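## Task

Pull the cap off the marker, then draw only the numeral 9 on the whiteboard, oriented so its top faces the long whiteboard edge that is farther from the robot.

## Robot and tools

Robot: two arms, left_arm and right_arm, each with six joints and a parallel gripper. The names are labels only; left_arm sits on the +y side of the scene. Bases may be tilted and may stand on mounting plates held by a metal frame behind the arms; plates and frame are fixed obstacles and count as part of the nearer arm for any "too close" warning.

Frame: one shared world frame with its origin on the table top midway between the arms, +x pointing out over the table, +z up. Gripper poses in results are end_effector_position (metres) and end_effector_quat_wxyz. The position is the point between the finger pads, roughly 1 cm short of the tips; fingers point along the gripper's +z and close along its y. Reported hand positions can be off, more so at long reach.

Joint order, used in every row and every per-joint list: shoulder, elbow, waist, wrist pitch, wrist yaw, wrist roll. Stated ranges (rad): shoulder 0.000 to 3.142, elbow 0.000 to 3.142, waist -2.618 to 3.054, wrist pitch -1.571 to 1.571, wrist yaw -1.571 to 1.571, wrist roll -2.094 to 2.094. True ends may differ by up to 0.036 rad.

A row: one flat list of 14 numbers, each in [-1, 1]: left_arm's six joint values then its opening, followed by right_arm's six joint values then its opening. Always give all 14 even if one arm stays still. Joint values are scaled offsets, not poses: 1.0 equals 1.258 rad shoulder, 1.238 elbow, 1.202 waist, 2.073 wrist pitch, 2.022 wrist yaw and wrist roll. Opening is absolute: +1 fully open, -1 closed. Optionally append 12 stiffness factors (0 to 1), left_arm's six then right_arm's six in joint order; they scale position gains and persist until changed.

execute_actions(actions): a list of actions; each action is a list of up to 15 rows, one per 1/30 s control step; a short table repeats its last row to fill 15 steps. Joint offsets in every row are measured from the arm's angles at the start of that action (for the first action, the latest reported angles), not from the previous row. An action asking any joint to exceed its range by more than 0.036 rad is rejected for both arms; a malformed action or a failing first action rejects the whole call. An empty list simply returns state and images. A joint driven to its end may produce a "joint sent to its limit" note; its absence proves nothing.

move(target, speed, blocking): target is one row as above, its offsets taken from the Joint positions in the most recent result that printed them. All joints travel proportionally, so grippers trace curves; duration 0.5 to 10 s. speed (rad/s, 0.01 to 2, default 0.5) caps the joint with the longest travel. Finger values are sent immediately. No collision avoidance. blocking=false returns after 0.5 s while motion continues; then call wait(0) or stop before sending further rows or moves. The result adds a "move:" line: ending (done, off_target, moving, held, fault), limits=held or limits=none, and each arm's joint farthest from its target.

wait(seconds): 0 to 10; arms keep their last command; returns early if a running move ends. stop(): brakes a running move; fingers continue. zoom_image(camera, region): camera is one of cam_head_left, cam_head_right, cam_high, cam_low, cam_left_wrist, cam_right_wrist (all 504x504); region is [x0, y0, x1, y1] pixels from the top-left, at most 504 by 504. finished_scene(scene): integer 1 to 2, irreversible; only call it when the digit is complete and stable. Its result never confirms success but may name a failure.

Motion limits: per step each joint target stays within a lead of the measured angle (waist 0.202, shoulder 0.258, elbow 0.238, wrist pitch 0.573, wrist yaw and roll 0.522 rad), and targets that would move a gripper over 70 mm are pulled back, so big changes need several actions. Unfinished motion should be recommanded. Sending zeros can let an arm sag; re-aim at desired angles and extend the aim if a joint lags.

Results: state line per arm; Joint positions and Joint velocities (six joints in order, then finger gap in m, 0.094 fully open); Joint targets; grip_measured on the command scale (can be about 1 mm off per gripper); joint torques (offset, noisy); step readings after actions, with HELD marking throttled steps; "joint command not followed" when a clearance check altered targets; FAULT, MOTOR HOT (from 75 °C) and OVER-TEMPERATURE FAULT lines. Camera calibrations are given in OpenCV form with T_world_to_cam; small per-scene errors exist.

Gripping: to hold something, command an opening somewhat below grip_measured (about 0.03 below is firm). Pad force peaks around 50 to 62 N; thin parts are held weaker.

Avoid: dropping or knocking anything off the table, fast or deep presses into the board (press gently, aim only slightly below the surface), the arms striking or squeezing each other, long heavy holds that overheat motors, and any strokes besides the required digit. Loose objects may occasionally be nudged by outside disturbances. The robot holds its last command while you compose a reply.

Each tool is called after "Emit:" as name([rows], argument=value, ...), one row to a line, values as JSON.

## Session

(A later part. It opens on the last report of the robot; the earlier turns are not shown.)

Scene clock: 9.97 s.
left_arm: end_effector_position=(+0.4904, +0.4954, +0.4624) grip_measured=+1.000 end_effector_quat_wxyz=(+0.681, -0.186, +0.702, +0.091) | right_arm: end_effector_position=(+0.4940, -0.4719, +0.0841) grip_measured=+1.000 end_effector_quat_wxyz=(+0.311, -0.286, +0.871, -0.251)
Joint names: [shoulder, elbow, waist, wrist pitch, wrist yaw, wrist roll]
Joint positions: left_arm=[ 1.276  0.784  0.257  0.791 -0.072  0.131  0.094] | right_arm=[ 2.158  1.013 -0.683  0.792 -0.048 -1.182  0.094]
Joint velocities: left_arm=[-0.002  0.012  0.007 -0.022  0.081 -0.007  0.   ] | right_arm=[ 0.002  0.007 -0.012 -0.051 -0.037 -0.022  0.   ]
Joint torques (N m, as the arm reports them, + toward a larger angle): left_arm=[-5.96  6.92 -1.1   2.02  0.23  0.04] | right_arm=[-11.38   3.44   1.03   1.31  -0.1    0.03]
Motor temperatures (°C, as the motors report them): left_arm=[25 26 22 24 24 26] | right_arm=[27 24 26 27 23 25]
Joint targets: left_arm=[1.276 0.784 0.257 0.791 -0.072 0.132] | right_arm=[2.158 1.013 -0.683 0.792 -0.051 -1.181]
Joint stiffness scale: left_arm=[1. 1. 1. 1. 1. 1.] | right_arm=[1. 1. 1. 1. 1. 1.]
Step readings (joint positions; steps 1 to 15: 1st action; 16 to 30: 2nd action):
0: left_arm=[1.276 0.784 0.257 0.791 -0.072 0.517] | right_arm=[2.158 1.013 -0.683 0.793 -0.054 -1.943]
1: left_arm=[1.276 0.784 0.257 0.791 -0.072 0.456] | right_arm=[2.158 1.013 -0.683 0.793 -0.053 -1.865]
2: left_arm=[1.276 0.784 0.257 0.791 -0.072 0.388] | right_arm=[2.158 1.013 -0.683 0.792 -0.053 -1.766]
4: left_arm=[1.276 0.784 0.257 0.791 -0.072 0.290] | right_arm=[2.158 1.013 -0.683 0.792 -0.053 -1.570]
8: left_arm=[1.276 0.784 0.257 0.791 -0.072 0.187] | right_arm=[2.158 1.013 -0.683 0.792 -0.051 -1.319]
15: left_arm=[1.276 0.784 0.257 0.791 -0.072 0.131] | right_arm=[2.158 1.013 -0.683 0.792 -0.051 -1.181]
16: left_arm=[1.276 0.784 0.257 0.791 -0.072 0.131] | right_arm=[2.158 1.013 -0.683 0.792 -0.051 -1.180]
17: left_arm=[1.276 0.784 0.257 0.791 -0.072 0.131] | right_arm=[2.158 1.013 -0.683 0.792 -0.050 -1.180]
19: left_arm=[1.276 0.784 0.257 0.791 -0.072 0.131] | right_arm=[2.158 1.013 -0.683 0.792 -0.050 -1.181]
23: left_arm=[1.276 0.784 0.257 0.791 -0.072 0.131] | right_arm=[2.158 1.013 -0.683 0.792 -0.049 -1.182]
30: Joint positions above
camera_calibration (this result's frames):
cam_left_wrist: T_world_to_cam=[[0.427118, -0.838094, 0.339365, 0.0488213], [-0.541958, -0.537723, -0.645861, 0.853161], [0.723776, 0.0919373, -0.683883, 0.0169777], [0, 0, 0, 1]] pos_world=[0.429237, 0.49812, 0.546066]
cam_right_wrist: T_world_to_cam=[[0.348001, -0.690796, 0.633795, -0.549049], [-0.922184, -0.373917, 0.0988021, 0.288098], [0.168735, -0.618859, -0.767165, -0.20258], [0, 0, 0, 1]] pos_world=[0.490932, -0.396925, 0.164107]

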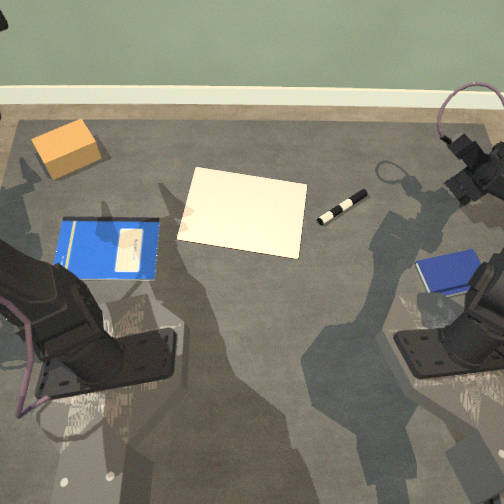

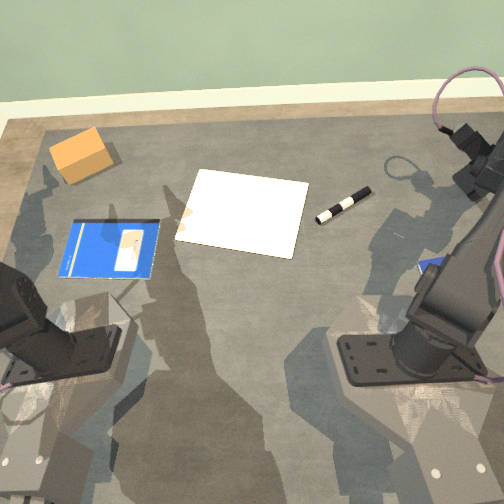

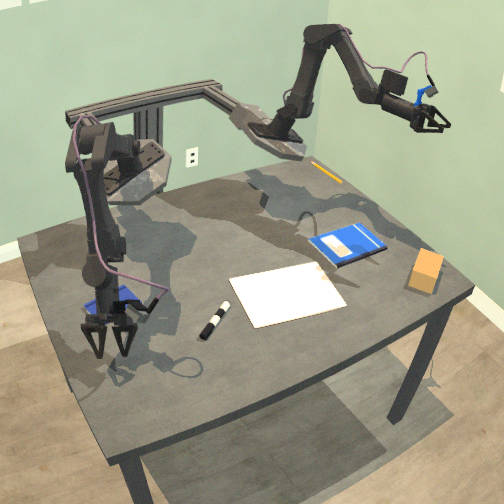

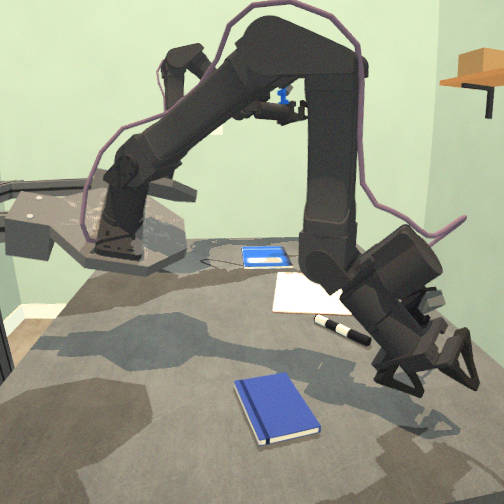

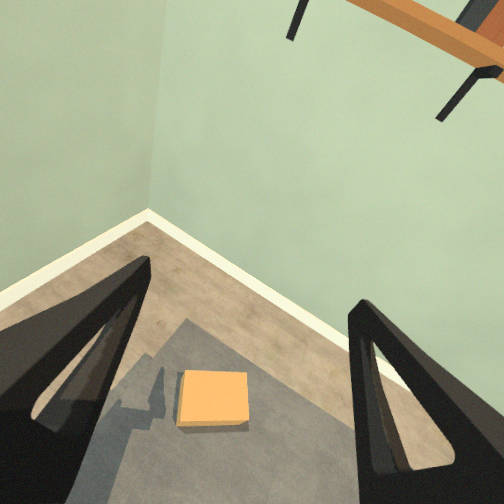

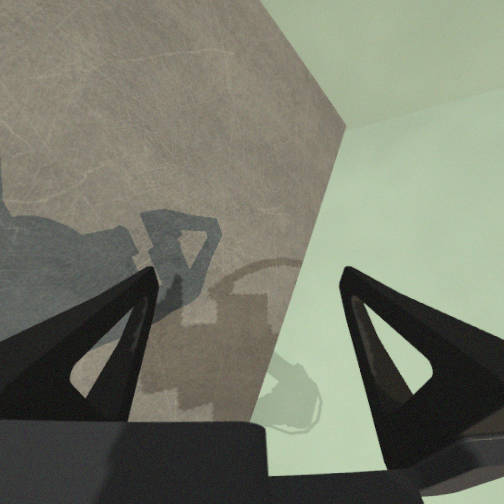

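Emit:
move(target=[0.568,0.144,-0.294,0.147,0.068,0.075,1,-0.009,0.138,0.254,-0.305,0.09,0.55,1], speed=1.0)

Emit:
move(target=[0.568,0.144,-0.294,0.147,0.068,0.075,1,-0.009,0.138,0.254,-0.305,0.09,0.55,1], speed=1.0)

Scene clock: 22.60 s.
left_arm: end_effector_position=(+0.5913, +0.2589, +0.3091) grip_measured=+1.000 end_effector_quat_wxyz=(+0.644, +0.015, +0.761, -0.076) | right_arm: end_effector_position=(+0.4850, -0.3238, +0.0519) grip_measured=+1.000 end_effector_quat_wxyz=(+0.183, +0.115, +0.976, +0.013)
Joint names: [shoulder, elbow, waist, wrist pitch, wrist yaw, wrist roll]
Joint positions: left_arm=[ 1.989  0.933 -0.09   1.093  0.055  0.274  0.094] | right_arm=[ 2.158  1.157 -0.385  0.16   0.13  -0.075  0.094]
Joint velocities: left_arm=[ 0.002 -0.002  0.007  0.007 -0.007  0.081  0.   ] | right_arm=[-0.007 -0.012 -0.002  0.022 -0.037 -0.007  0.   ]
Joint torques (N m, as the arm reports them, + toward a larger angle): left_arm=[-8.76  7.12 -3.57  2.03  0.41  0.13] | right_arm=[-12.34   6.08   3.04   0.69  -0.01   0.1 ]
Motor temperatures (°C, as the motors report them): left_arm=[26 27 22 26 24 26] | right_arm=[29 24 26 28 23 25]
Joint targets: left_arm=[1.990 0.962 -0.097 1.096 0.066 0.283] | right_arm=[2.146 1.184 -0.377 0.160 0.134 -0.070]
Joint stiffness scale: left_arm=[1. 1. 1. 1. 1. 1.] | right_arm=[1. 1. 1. 1. 1. 1.]
move: off_target (left_arm, right_arm); limits=none; left_arm: farthest joint: the elbow, 0.029 radians from its target (0.179 radians at the start); right_arm: farthest joint: the elbow, 0.026 radians from its target (0.171 radians at the start)
camera_calibration (this result's frames):
cam_left_wrist: T_world_to_cam=[[-0.0252947, -0.952373, 0.303884, 0.167619], [-0.801245, -0.162464, -0.575858, 0.716146], [0.597802, -0.258052, -0.758975, 0.0492242], [0, 0, 0, 1]] pos_world=[0.548622, 0.288686, 0.398822]
cam_right_wrist: T_world_to_cam=[[-0.202602, -0.978227, -0.0449808, -0.214026], [-0.943426, 0.18267, 0.276728, 0.519669], [-0.262486, 0.0985018, -0.959895, 0.31735], [0, 0, 0, 1]] pos_world=[0.530207, -0.335554, 0.151189]

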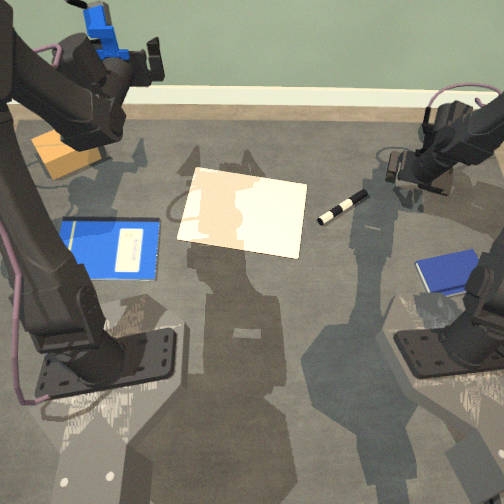

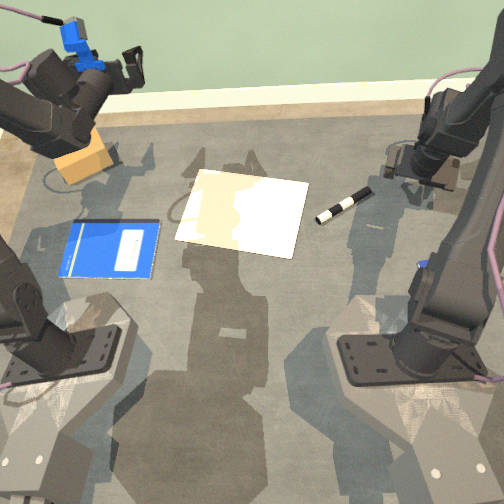

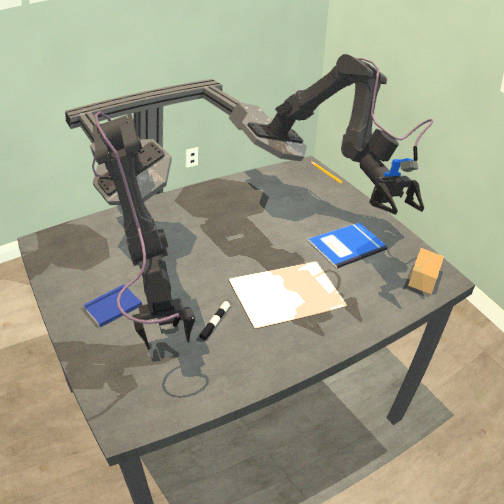

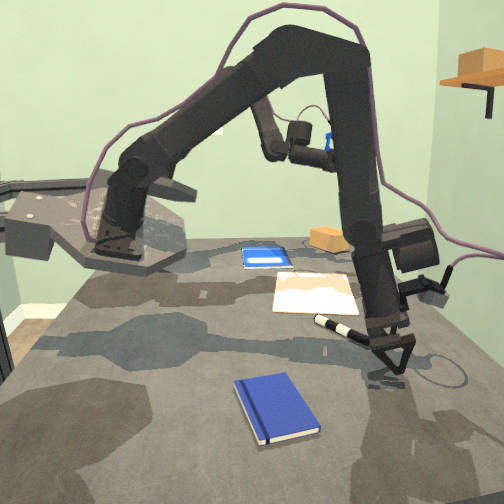

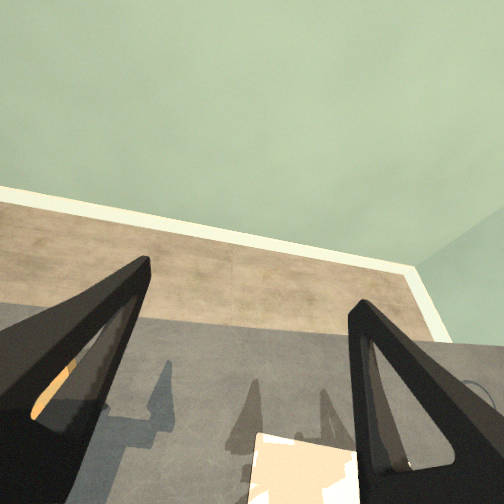

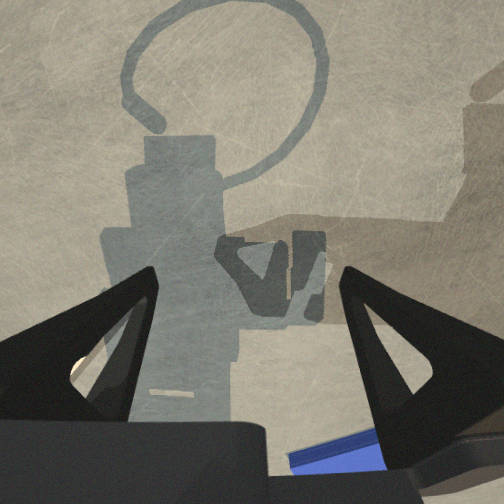

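Scene clock: 24.67 s.
left_arm: end_effector_position=(+0.4866, -0.0172, +0.1584) grip_measured=+1.000 end_effector_quat_wxyz=(+0.591, +0.240, +0.736, -0.228) | right_arm: end_effector_position=(+0.4228, -0.2113, +0.0837) grip_measured=+1.000 end_effector_quat_wxyz=(-0.019, +0.469, +0.883, -0.003)
Joint names: [shoulder, elbow, waist, wrist pitch, wrist yaw, wrist roll]
Joint positions: left_arm=[ 2.703  1.092 -0.438  1.394  0.181  0.418  0.094] | right_arm=[ 2.158  1.302 -0.09  -0.463  0.297  1.03   0.094]
Joint velocities: left_arm=[ 0.012 -0.007 -0.002 -0.007 -0.022  0.007  0.   ] | right_arm=[ 0.002  0.012 -0.002  0.007 -0.007 -0.051  0.   ]
Joint torques (N m, as the arm reports them, + toward a larger angle): left_arm=[-9.33  4.43 -4.72  1.9   0.48  0.11] | right_arm=[-12.06   6.39   4.2   -0.05   0.18   0.1 ]
Motor temperatures (°C, as the motors report them): left_arm=[26 27 22 27 24 26] | right_arm=[29 24 26 28 23 25]
Joint targets: left_arm=[2.704 1.112 -0.443 1.397 0.193 0.426] | right_arm=[2.146 1.328 -0.080 -0.472 0.312 1.037]
Joint stiffness scale: left_arm=[1. 1. 1. 1. 1. 1.] | right_arm=[1. 1. 1. 1. 1. 1.]
move: off_target (right_arm); limits=none; left_arm: farthest joint: the elbow, 0.020 radians from its target (0.178 radians at the start); right_arm: farthest joint: the elbow, 0.026 radians from its target (0.170 radians at the start)
camera_calibration (this result's frames):
cam_left_wrist: T_world_to_cam=[[-0.521011, -0.813963, 0.256928, 0.198843], [-0.768472, 0.316317, -0.556232, 0.489804], [0.371481, -0.487245, -0.790313, 0.0373162], [0, 0, 0, 1]] pos_world=[0.466138, 0.0250997, 0.250848]
cam_right_wrist: T_world_to_cam=[[-0.813072, -0.580938, 0.0377582, 0.220048], [-0.433669, 0.647674, 0.626458, 0.285107], [-0.388388, 0.49298, -0.77854, 0.44188], [0, 0, 0, 1]] pos_world=[0.474178, -0.27466, 0.157105]

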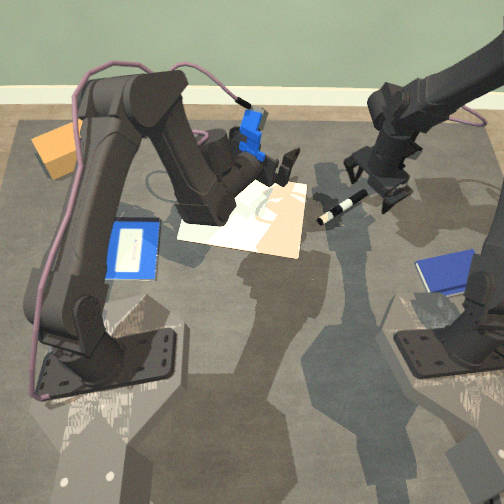

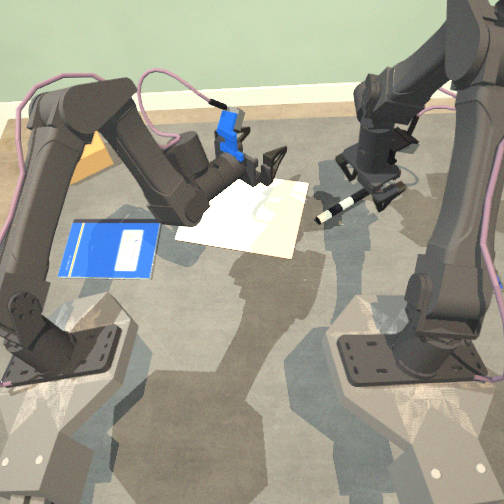

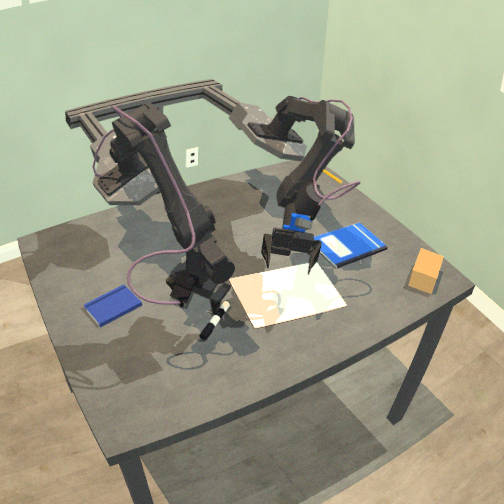

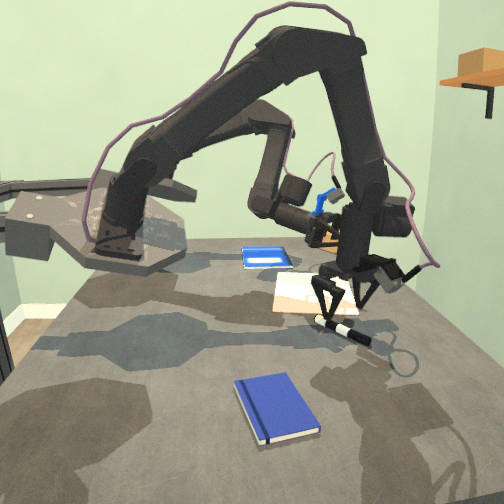

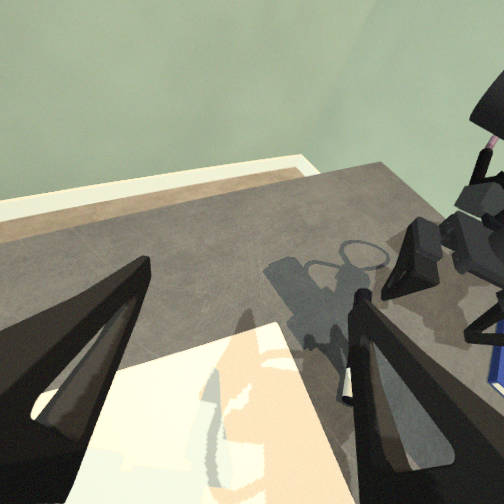

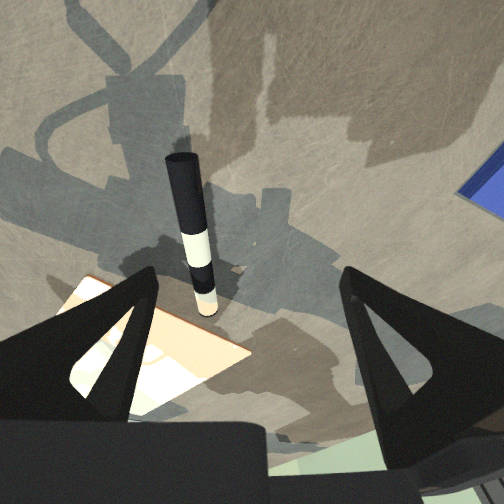

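Emit:
move(target=[0,0.016,0,0,0,0,1,0.232,0.277,-0.022,-0.006,0.004,-0.02,1], speed=0.4)

Scene clock: 27.73 s.
left_arm: end_effector_position=(+0.4866, -0.0172, +0.1584) grip_measured=+1.000 end_effector_quat_wxyz=(+0.591, +0.240, +0.736, -0.228) | right_arm: end_effector_position=(+0.4711, -0.2028, +0.0231) grip_measured=+1.000 end_effector_quat_wxyz=(-0.013, +0.466, +0.884, -0.002)
Joint names: [shoulder, elbow, waist, wrist pitch, wrist yaw, wrist roll]
Joint positions: left_arm=[ 2.703  1.092 -0.438  1.394  0.181  0.418  0.094] | right_arm=[ 2.444  1.617 -0.116 -0.471  0.295  0.996  0.094]
Joint velocities: left_arm=[-0.022 -0.017 -0.002  0.037 -0.051  0.051  0.   ] | right_arm=[ 0.012  0.002  0.022 -0.007  0.081 -0.037  0.   ]
Joint torques (N m, as the arm reports them, + toward a larger angle): left_arm=[-9.36  4.43 -4.24  1.9   0.35  0.02] | right_arm=[-12.26   6.61   3.76  -0.02   0.14  -0.04]
Motor temperatures (°C, as the motors report them): left_arm=[27 27 22 27 24 26] | right_arm=[30 24 26 28 23 25]
Joint targets: left_arm=[2.703 1.112 -0.438 1.394 0.182 0.418] | right_arm=[2.449 1.645 -0.117 -0.476 0.305 0.990]
Joint stiffness scale: left_arm=[1. 1. 1. 1. 1. 1.] | right_arm=[1. 1. 1. 1. 1. 1.]
move: off_target (right_arm); limits=none; left_arm: farthest joint: the elbow, 0.020 radians from its target (0.020 radians at the start); right_arm: farthest joint: the elbow, 0.028 radians from its target (0.343 radians at the start)
camera_calibration (this result's frames):
cam_left_wrist: T_world_to_cam=[[-0.521011, -0.813963, 0.256928, 0.198843], [-0.768472, 0.316317, -0.556232, 0.489804], [0.371481, -0.487245, -0.790313, 0.0373162], [0, 0, 0, 1]] pos_world=[0.466138, 0.0250997, 0.250848]
cam_right_wrist: T_world_to_cam=[[-0.810531, -0.584928, 0.029998, 0.264708], [-0.444903, 0.648193, 0.617986, 0.344063], [-0.380922, 0.487551, -0.785616, 0.4048], [0, 0, 0, 1]] pos_world=[0.521825, -0.265545, 0.0974501]

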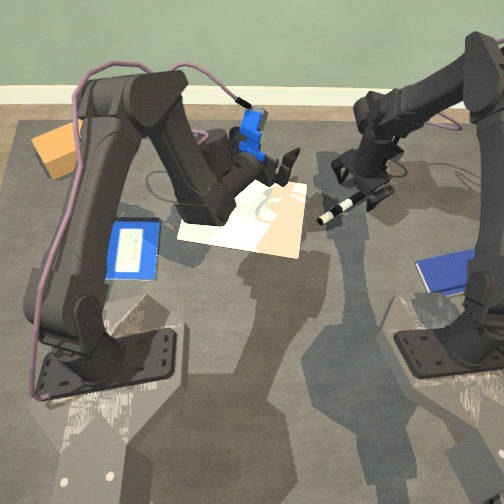

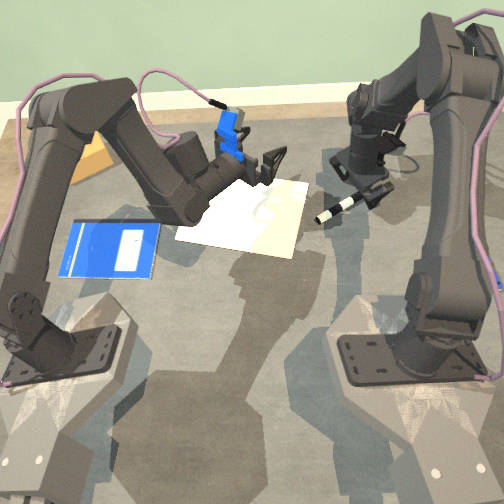

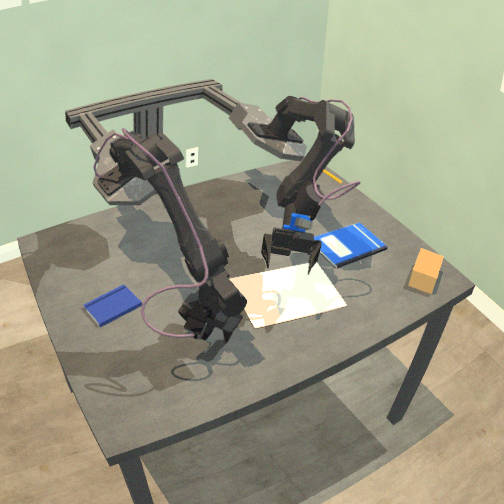

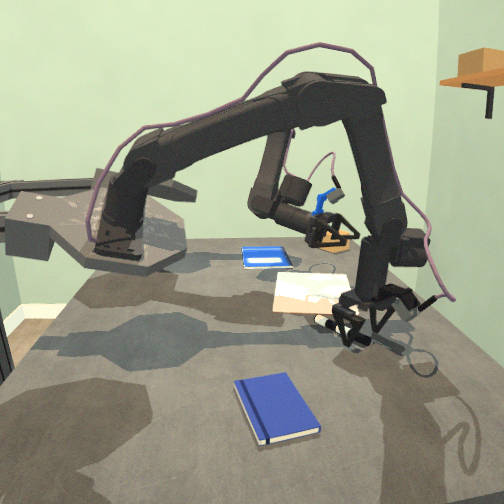

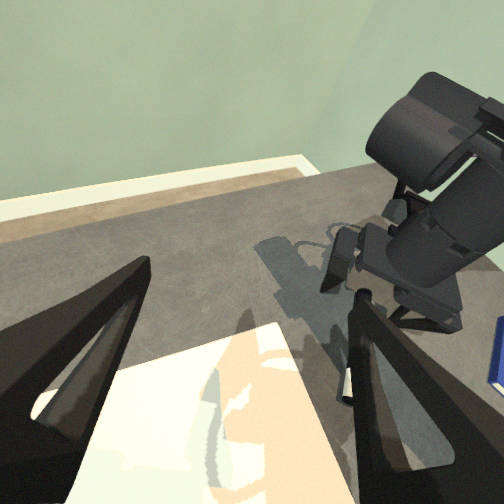

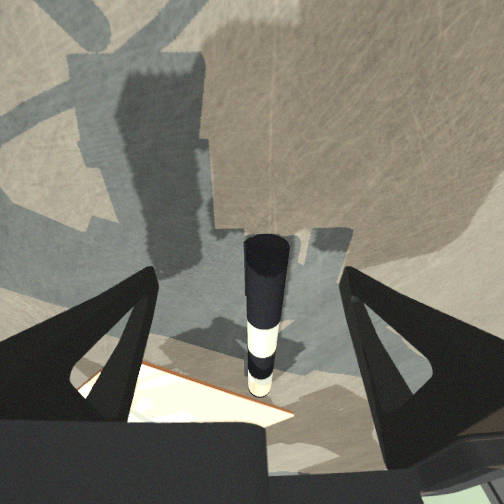

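Emit:
execute_actions([
  [[0,0.016,0,0,0,0,1,0.018,0.022,0,-0.005,0,0,0.4]],
  [[0,0,0,0,0,0,1,0,0,0,0,0,0,-0.4]],
  [[0,0,0,0,0,0,1,0,0,0,0,0,0,-0.62]],
  [[0,0,0,0,0,0,1,0,0,0,0,0,0,-0.62]],
])

Scene clock: 30.10 s.
left_arm: end_effector_position=(+0.4866, -0.0171, +0.1584) grip_measured=+1.000 end_effector_quat_wxyz=(+0.591, +0.240, +0.736, -0.227) | right_arm: end_effector_position=(+0.4699, -0.2009, +0.0214) grip_measured=-0.604 end_effector_quat_wxyz=(-0.017, +0.466, +0.885, +0.000)
Joint names: [shoulder, elbow, waist, wrist pitch, wrist yaw, wrist roll]
Joint positions: left_arm=[ 2.703  1.092 -0.438  1.394  0.181  0.418  0.094] | right_arm=[ 2.45   1.62  -0.116 -0.473  0.287  0.996  0.019]
Joint velocities: left_arm=[ 0.012 -0.007 -0.002 -0.125 -0.007  0.051  0.   ] | right_arm=[-0.007 -0.007  0.007  0.007 -0.007  0.081  0.   ]
Joint torques (N m, as the arm reports them, + toward a larger angle): left_arm=[-9.35  3.08 -4.22  1.9   0.35  0.02] | right_arm=[-12.66   4.19   3.82   0.04   0.04   0.02]
Motor temperatures (°C, as the motors report them): left_arm=[27 27 22 27 24 26] | right_arm=[30 24 26 28 23 25]
Joint targets: left_arm=[2.703 1.092 -0.438 1.394 0.181 0.418] | right_arm=[2.450 1.620 -0.116 -0.473 0.288 0.996]
Joint stiffness scale: left_arm=[1. 1. 1. 1. 1. 1.] | right_arm=[1. 1. 1. 1. 1. 1.]
Step readings (joint positions; steps 1 to 15: 1st action; 16 to 30: 2nd action; 31 to 45: 3rd action; 46 to 60: 4th action):
0: left_arm=[2.703 1.092 -0.438 1.394 0.181 0.418] | right_arm=[2.444 1.617 -0.116 -0.471 0.295 0.995]
1: left_arm=[2.703 1.092 -0.438 1.394 0.181 0.418] | right_arm=[2.445 1.617 -0.116 -0.471 0.295 0.995]
2: left_arm=[2.703 1.092 -0.438 1.394 0.181 0.418] | right_arm=[2.447 1.617 -0.116 -0.471 0.295 0.995]
4: left_arm=[2.703 1.092 -0.438 1.394 0.181 0.418] | right_arm=[2.450 1.617 -0.116 -0.471 0.295 0.996]
8: left_arm=[2.703 1.092 -0.438 1.394 0.181 0.418] | right_arm=[2.450 1.620 -0.116 -0.472 0.293 0.996]
15: left_arm=[2.703 1.092 -0.438 1.394 0.181 0.418] | right_arm=[2.450 1.620 -0.116 -0.473 0.293 0.996]
16: left_arm=[2.703 1.092 -0.438 1.394 0.181 0.418] | right_arm=[2.450 1.620 -0.116 -0.473 0.292 0.996]
17: left_arm=[2.703 1.092 -0.438 1.394 0.181 0.418] | right_arm=[2.450 1.620 -0.116 -0.473 0.292 0.996]
19: left_arm=[2.703 1.092 -0.438 1.394 0.181 0.418] | right_arm=[2.450 1.620 -0.116 -0.473 0.292 0.996]
23: left_arm=[2.703 1.092 -0.438 1.394 0.181 0.418] | right_arm=[2.450 1.620 -0.116 -0.473 0.291 0.996]
30: left_arm=[2.703 1.092 -0.438 1.394 0.181 0.418] | right_arm=[2.450 1.620 -0.116 -0.473 0.290 0.996]
31: left_arm=[2.703 1.092 -0.438 1.394 0.181 0.418] | right_arm=[2.450 1.620 -0.116 -0.473 0.290 0.996]
32: left_arm=[2.703 1.092 -0.438 1.394 0.181 0.418] | right_arm=[2.450 1.620 -0.116 -0.473 0.290 0.996]
34: left_arm=[2.703 1.092 -0.438 1.394 0.181 0.418] | right_arm=[2.450 1.620 -0.116 -0.473 0.289 0.996]
38: left_arm=[2.703 1.092 -0.438 1.394 0.181 0.418] | right_arm=[2.450 1.620 -0.116 -0.473 0.288 0.996]
45: left_arm=[2.703 1.092 -0.438 1.394 0.181 0.418] | right_arm=[2.450 1.620 -0.116 -0.473 0.288 0.996]
46: left_arm=[2.703 1.092 -0.438 1.394 0.181 0.418] | right_arm=[2.450 1.620 -0.116 -0.473 0.288 0.996]
47: left_arm=[2.703 1.092 -0.438 1.394 0.181 0.418] | right_arm=[2.450 1.620 -0.116 -0.473 0.288 0.996]
49: left_arm=[2.703 1.092 -0.438 1.394 0.181 0.418] | right_arm=[2.450 1.620 -0.116 -0.473 0.287 0.996]
53: left_arm=[2.703 1.092 -0.438 1.394 0.181 0.418] | right_arm=[2.450 1.620 -0.116 -0.473 0.287 0.996]
60: Joint positions above
camera_calibration (this result's frames):
cam_left_wrist: T_world_to_cam=[[-0.520421, -0.814393, 0.25676, 0.198709], [-0.768785, 0.315985, -0.555989, 0.489898], [0.371661, -0.486742, -0.790538, 0.03725], [0, 0, 0, 1]] pos_world=[0.466194, 0.025158, 0.250805]
cam_right_wrist: T_world_to_cam=[[-0.809847, -0.585909, 0.0292981, 0.264355], [-0.442349, 0.642696, 0.625515, 0.340954], [-0.385325, 0.493612, -0.779662, 0.40525], [0, 0, 0, 1]] pos_world=[0.521061, -0.264277, 0.0949407]

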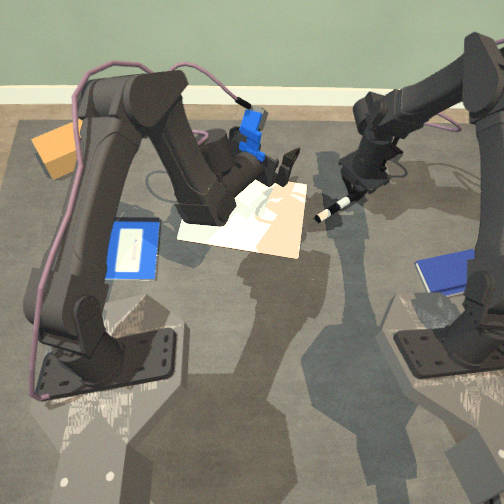

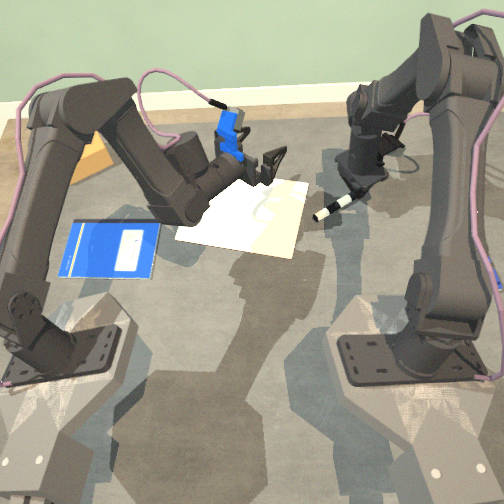

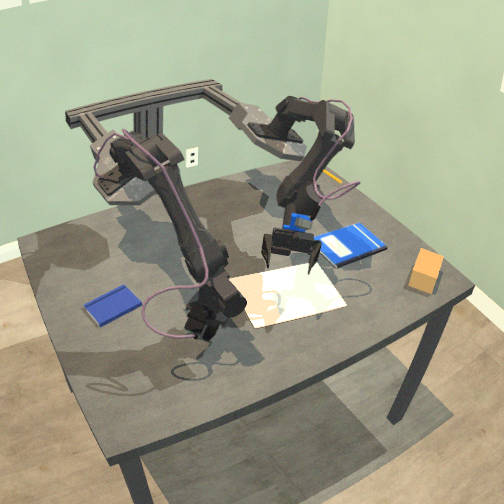

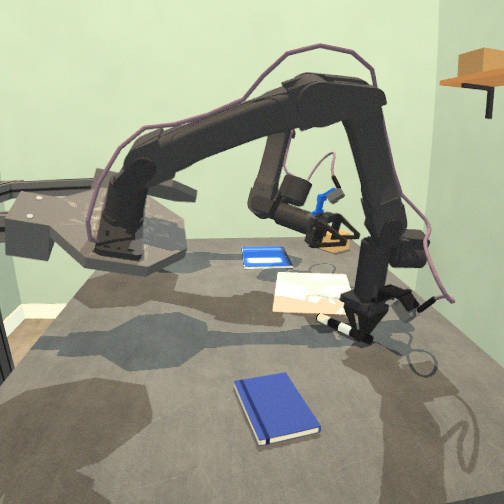

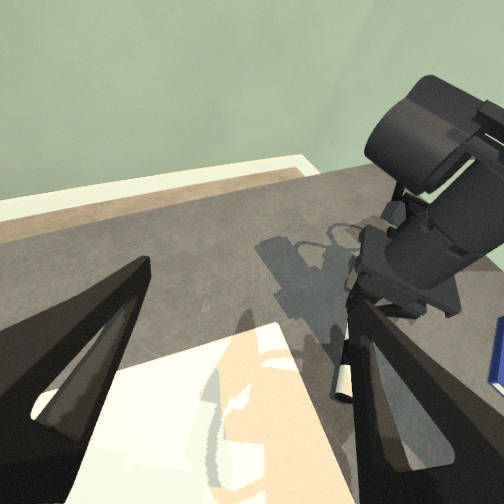

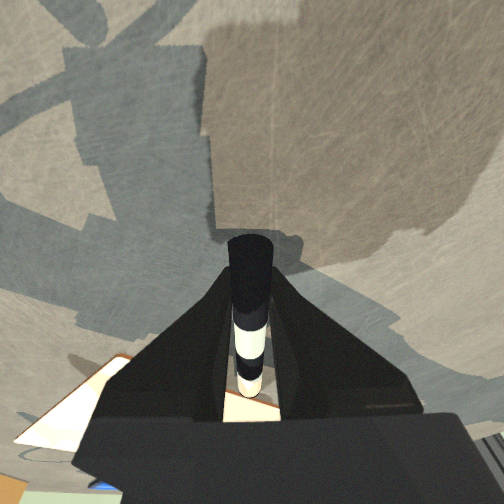

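Emit:
execute_actions([
  [[0,0,0,0,0,0,1,0,0,0,0,0,0,-0.35]],
  [[0,0,0,0,0,0,1,0.022,0,0,0.008,0,0,-0.35]],
  [[0,0,0,0,0,0,1,0,0,0,0,0,0,-0.64]],
  [[0,0,0,0,0,0,1,0,0,0,0,0,0,-0.64]],
])

Scene clock: 32.43 s.
left_arm: end_effector_position=(+0.4867, -0.0170, +0.1583) grip_measured=+1.000 end_effector_quat_wxyz=(+0.591, +0.240, +0.736, -0.227) | right_arm: end_effector_position=(+0.4706, -0.1994, +0.0199) grip_measured=-0.598 end_effector_quat_wxyz=(-0.016, +0.467, +0.884, +0.004)
Joint names: [shoulder, elbow, waist, wrist pitch, wrist yaw, wrist roll]
Joint positions: left_arm=[ 2.703  1.092 -0.438  1.394  0.18   0.418  0.094] | right_arm=[ 2.454  1.62  -0.116 -0.465  0.281  0.996  0.019]
Joint velocities: left_arm=[-0.012  0.007  0.007 -0.022  0.007  0.022  0.   ] | right_arm=[-0.012 -0.027 -0.017  0.066  0.037 -0.066  0.   ]
Joint torques (N m, as the arm reports them, + toward a larger angle): left_arm=[-9.38  3.06 -4.22  1.9   0.35  0.02] | right_arm=[-12.66   4.2    3.8    0.05   0.     0.02]
Motor temperatures (°C, as the motors report them): left_arm=[28 27 22 27 24 26] | right_arm=[30 24 26 27 23 25]
Joint targets: left_arm=[2.703 1.092 -0.438 1.394 0.180 0.418] | right_arm=[2.454 1.620 -0.116 -0.465 0.281 0.996]
Joint stiffness scale: left_arm=[1. 1. 1. 1. 1. 1.] | right_arm=[1. 1. 1. 1. 1. 1.]
Step readings (joint positions; steps 1 to 15: 1st action; 16 to 30: 2nd action; 31 to 45: 3rd action; 46 to 60: 4th action):
0: left_arm=[2.703 1.092 -0.438 1.394 0.181 0.418] | right_arm=[2.450 1.620 -0.116 -0.473 0.287 0.996]
1: left_arm=[2.703 1.092 -0.438 1.394 0.181 0.418] | right_arm=[2.450 1.620 -0.116 -0.473 0.287 0.996]
2: left_arm=[2.703 1.092 -0.438 1.394 0.181 0.418] | right_arm=[2.450 1.620 -0.116 -0.473 0.286 0.996]
4: left_arm=[2.703 1.092 -0.438 1.394 0.181 0.418] | right_arm=[2.450 1.620 -0.116 -0.473 0.285 0.996]
8: left_arm=[2.703 1.092 -0.438 1.394 0.181 0.418] | right_arm=[2.450 1.620 -0.116 -0.473 0.285 0.996]
15: left_arm=[2.703 1.092 -0.438 1.394 0.181 0.418] | right_arm=[2.450 1.620 -0.116 -0.473 0.285 0.996]
16: left_arm=[2.703 1.092 -0.438 1.394 0.180 0.418] | right_arm=[2.452 1.620 -0.116 -0.472 0.284 0.996]
17: left_arm=[2.703 1.092 -0.438 1.394 0.180 0.418] | right_arm=[2.454 1.620 -0.116 -0.469 0.284 0.996]
19: left_arm=[2.703 1.092 -0.438 1.394 0.180 0.418] | right_arm=[2.454 1.620 -0.116 -0.466 0.284 0.996]
23: left_arm=[2.703 1.092 -0.438 1.394 0.180 0.418] | right_arm=[2.454 1.620 -0.116 -0.466 0.284 0.996]
30: left_arm=[2.703 1.092 -0.438 1.394 0.180 0.418] | right_arm=[2.454 1.620 -0.116 -0.466 0.284 0.996]
31: left_arm=[2.703 1.092 -0.438 1.394 0.180 0.418] | right_arm=[2.454 1.620 -0.116 -0.465 0.283 0.996]
32: left_arm=[2.703 1.092 -0.438 1.394 0.180 0.418] | right_arm=[2.454 1.620 -0.116 -0.465 0.281 0.996]
34: left_arm=[2.703 1.092 -0.438 1.394 0.180 0.418] | right_arm=[2.454 1.620 -0.116 -0.465 0.281 0.996]
38: left_arm=[2.703 1.092 -0.438 1.394 0.180 0.418] | right_arm=[2.454 1.620 -0.116 -0.465 0.281 0.996]
45: left_arm=[2.703 1.092 -0.438 1.394 0.180 0.418] | right_arm=[2.454 1.620 -0.116 -0.465 0.281 0.996]
46: left_arm=[2.703 1.092 -0.438 1.394 0.180 0.418] | right_arm=[2.454 1.620 -0.116 -0.465 0.281 0.996]
47: left_arm=[2.703 1.092 -0.438 1.394 0.180 0.418] | right_arm=[2.454 1.620 -0.116 -0.465 0.281 0.996]
49: left_arm=[2.703 1.092 -0.438 1.394 0.180 0.418] | right_arm=[2.454 1.620 -0.116 -0.465 0.281 0.996]
53: left_arm=[2.703 1.092 -0.438 1.394 0.180 0.418] | right_arm=[2.454 1.620 -0.116 -0.465 0.281 0.996]
60: Joint positions above
camera_calibration (this result's frames):
cam_left_wrist: T_world_to_cam=[[-0.519831, -0.814822, 0.256593, 0.198574], [-0.769097, 0.315652, -0.555746, 0.489991], [0.37184, -0.486239, -0.790763, 0.037184], [0, 0, 0, 1]] pos_world=[0.46625, 0.0252164, 0.250762]
cam_right_wrist: T_world_to_cam=[[-0.810853, -0.584826, 0.022271, 0.266719], [-0.444005, 0.639506, 0.627607, 0.341282], [-0.381284, 0.499009, -0.778211, 0.402743], [0, 0, 0, 1]] pos_world=[0.52136, -0.26324, 0.0932873]

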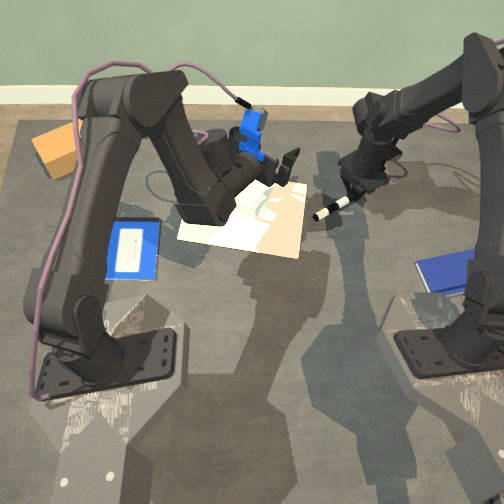

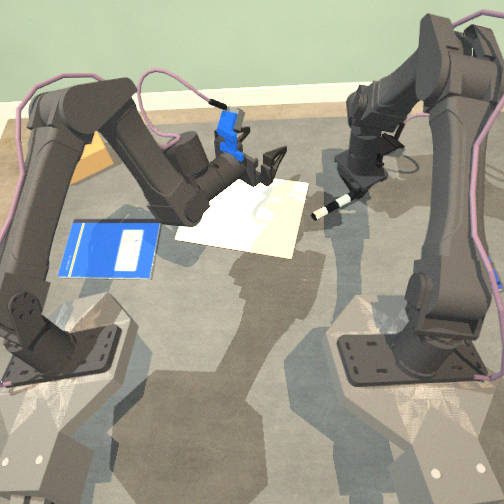

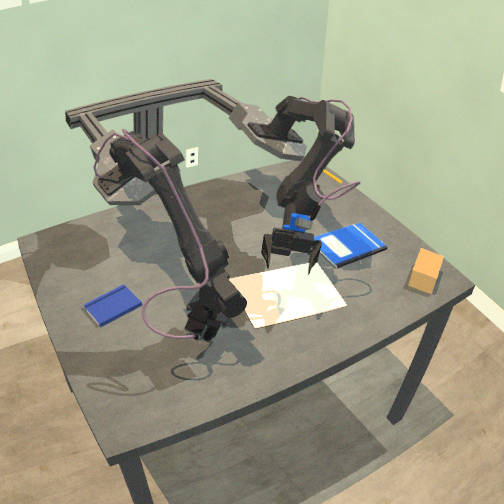

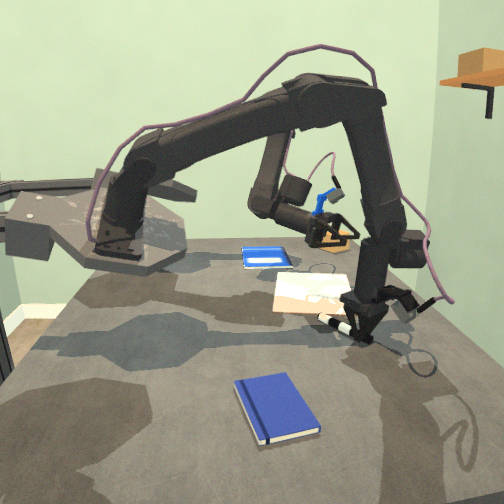

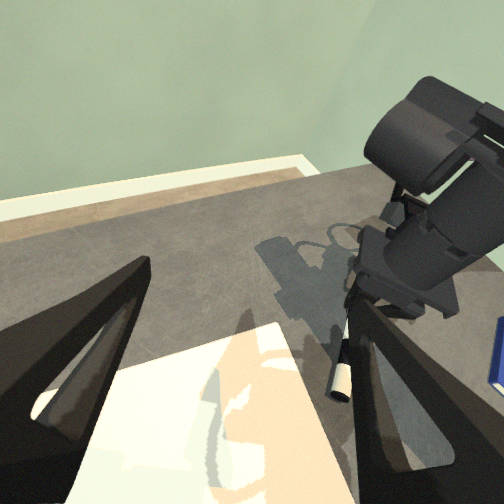

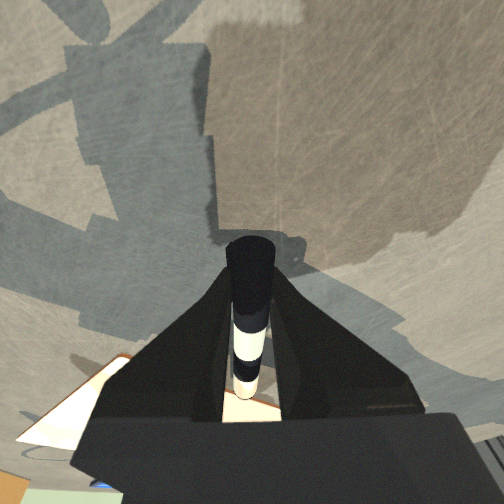

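Emit:
move(target=[0,0.016,0,0,0,0,1,-0.418,0.123,-0.005,-0.285,0.012,0,-0.64], speed=0.6)

Scene clock: 34.80 s.
left_arm: end_effector_position=(+0.4867, -0.0170, +0.1583) grip_measured=+1.000 end_effector_quat_wxyz=(+0.591, +0.240, +0.736, -0.227) | right_arm: end_effector_position=(+0.4923, -0.2753, +0.2492) grip_measured=-0.598 end_effector_quat_wxyz=(+0.012, +0.476, +0.879, +0.012)
Joint names: [shoulder, elbow, waist, wrist pitch, wrist yaw, wrist roll]
Joint positions: left_arm=[ 2.703  1.092 -0.438  1.394  0.18   0.418  0.094] | right_arm=[ 1.944  1.753 -0.121 -1.048  0.293  0.996  0.019]
Joint velocities: left_arm=[-0.002 -0.012  0.007  0.022  0.007  0.007  0.   ] | right_arm=[-0.032 -0.012 -0.012  0.051  0.051 -0.081  0.   ]
Joint torques (N m, as the arm reports them, + toward a larger angle): left_arm=[-9.38  4.42 -4.24  1.9   0.35  0.03] | right_arm=[-13.16   7.99   2.92   0.06   0.15   0.01]
Motor temperatures (°C, as the motors report them): left_arm=[28 27 23 27 24 26] | right_arm=[31 24 26 27 23 25]
Joint targets: left_arm=[2.703 1.112 -0.438 1.394 0.180 0.418] | right_arm=[1.928 1.772 -0.122 -1.056 0.305 0.996]
Joint stiffness scale: left_arm=[1. 1. 1. 1. 1. 1.] | right_arm=[1. 1. 1. 1. 1. 1.]
move: done; limits=none; left_arm: farthest joint: the elbow, 0.020 radians from its target (0.020 radians at the start); right_arm: farthest joint: the elbow, 0.019 radians from its target (0.152 radians at the start)
camera_calibration (this result's frames):
cam_left_wrist: T_world_to_cam=[[-0.519831, -0.814822, 0.256593, 0.198574], [-0.769097, 0.315652, -0.555746, 0.489991], [0.37184, -0.486239, -0.790763, 0.037184], [0, 0, 0, 1]] pos_world=[0.46625, 0.0252164, 0.250762]
cam_right_wrist: T_world_to_cam=[[-0.823864, -0.566544, -0.0166099, 0.25593], [-0.464197, 0.657638, 0.593324, 0.278994], [-0.325221, 0.496529, -0.804792, 0.605636], [0, 0, 0, 1]] pos_world=[0.537325, -0.339197, 0.326128]

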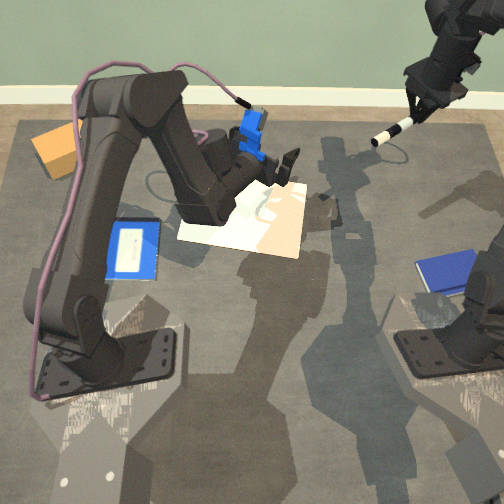

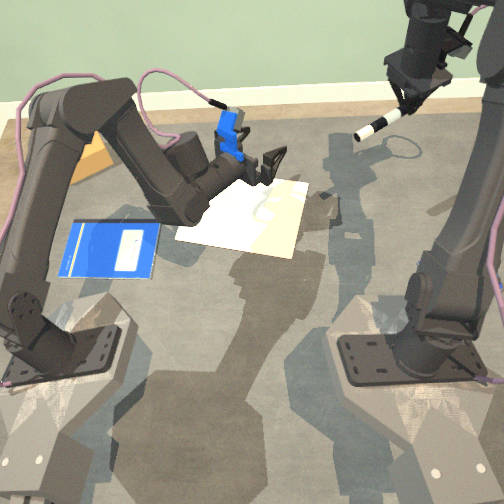

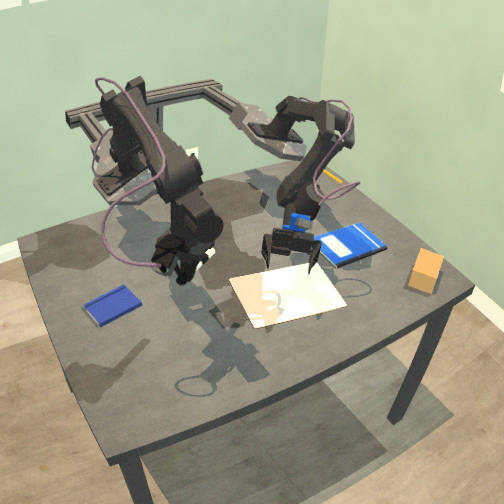

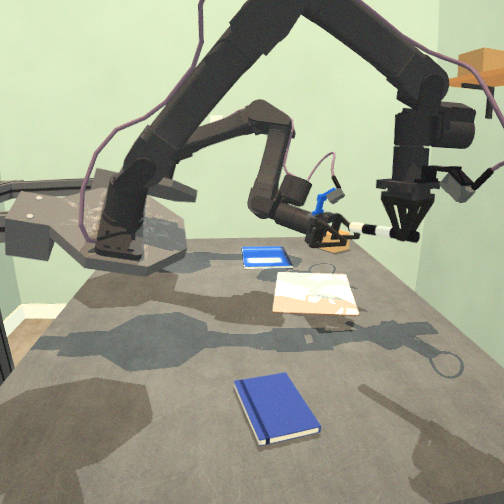

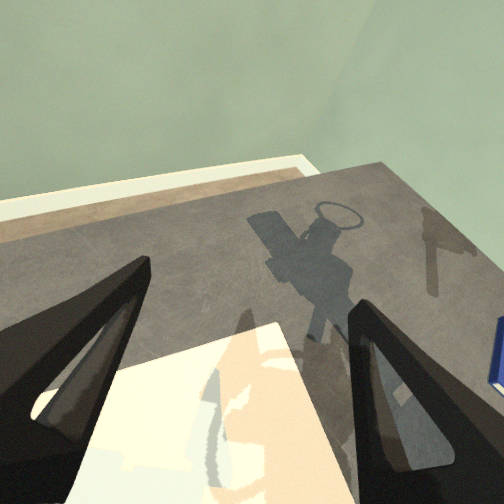

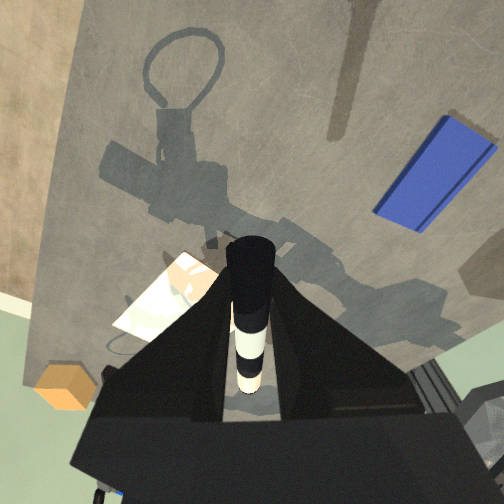

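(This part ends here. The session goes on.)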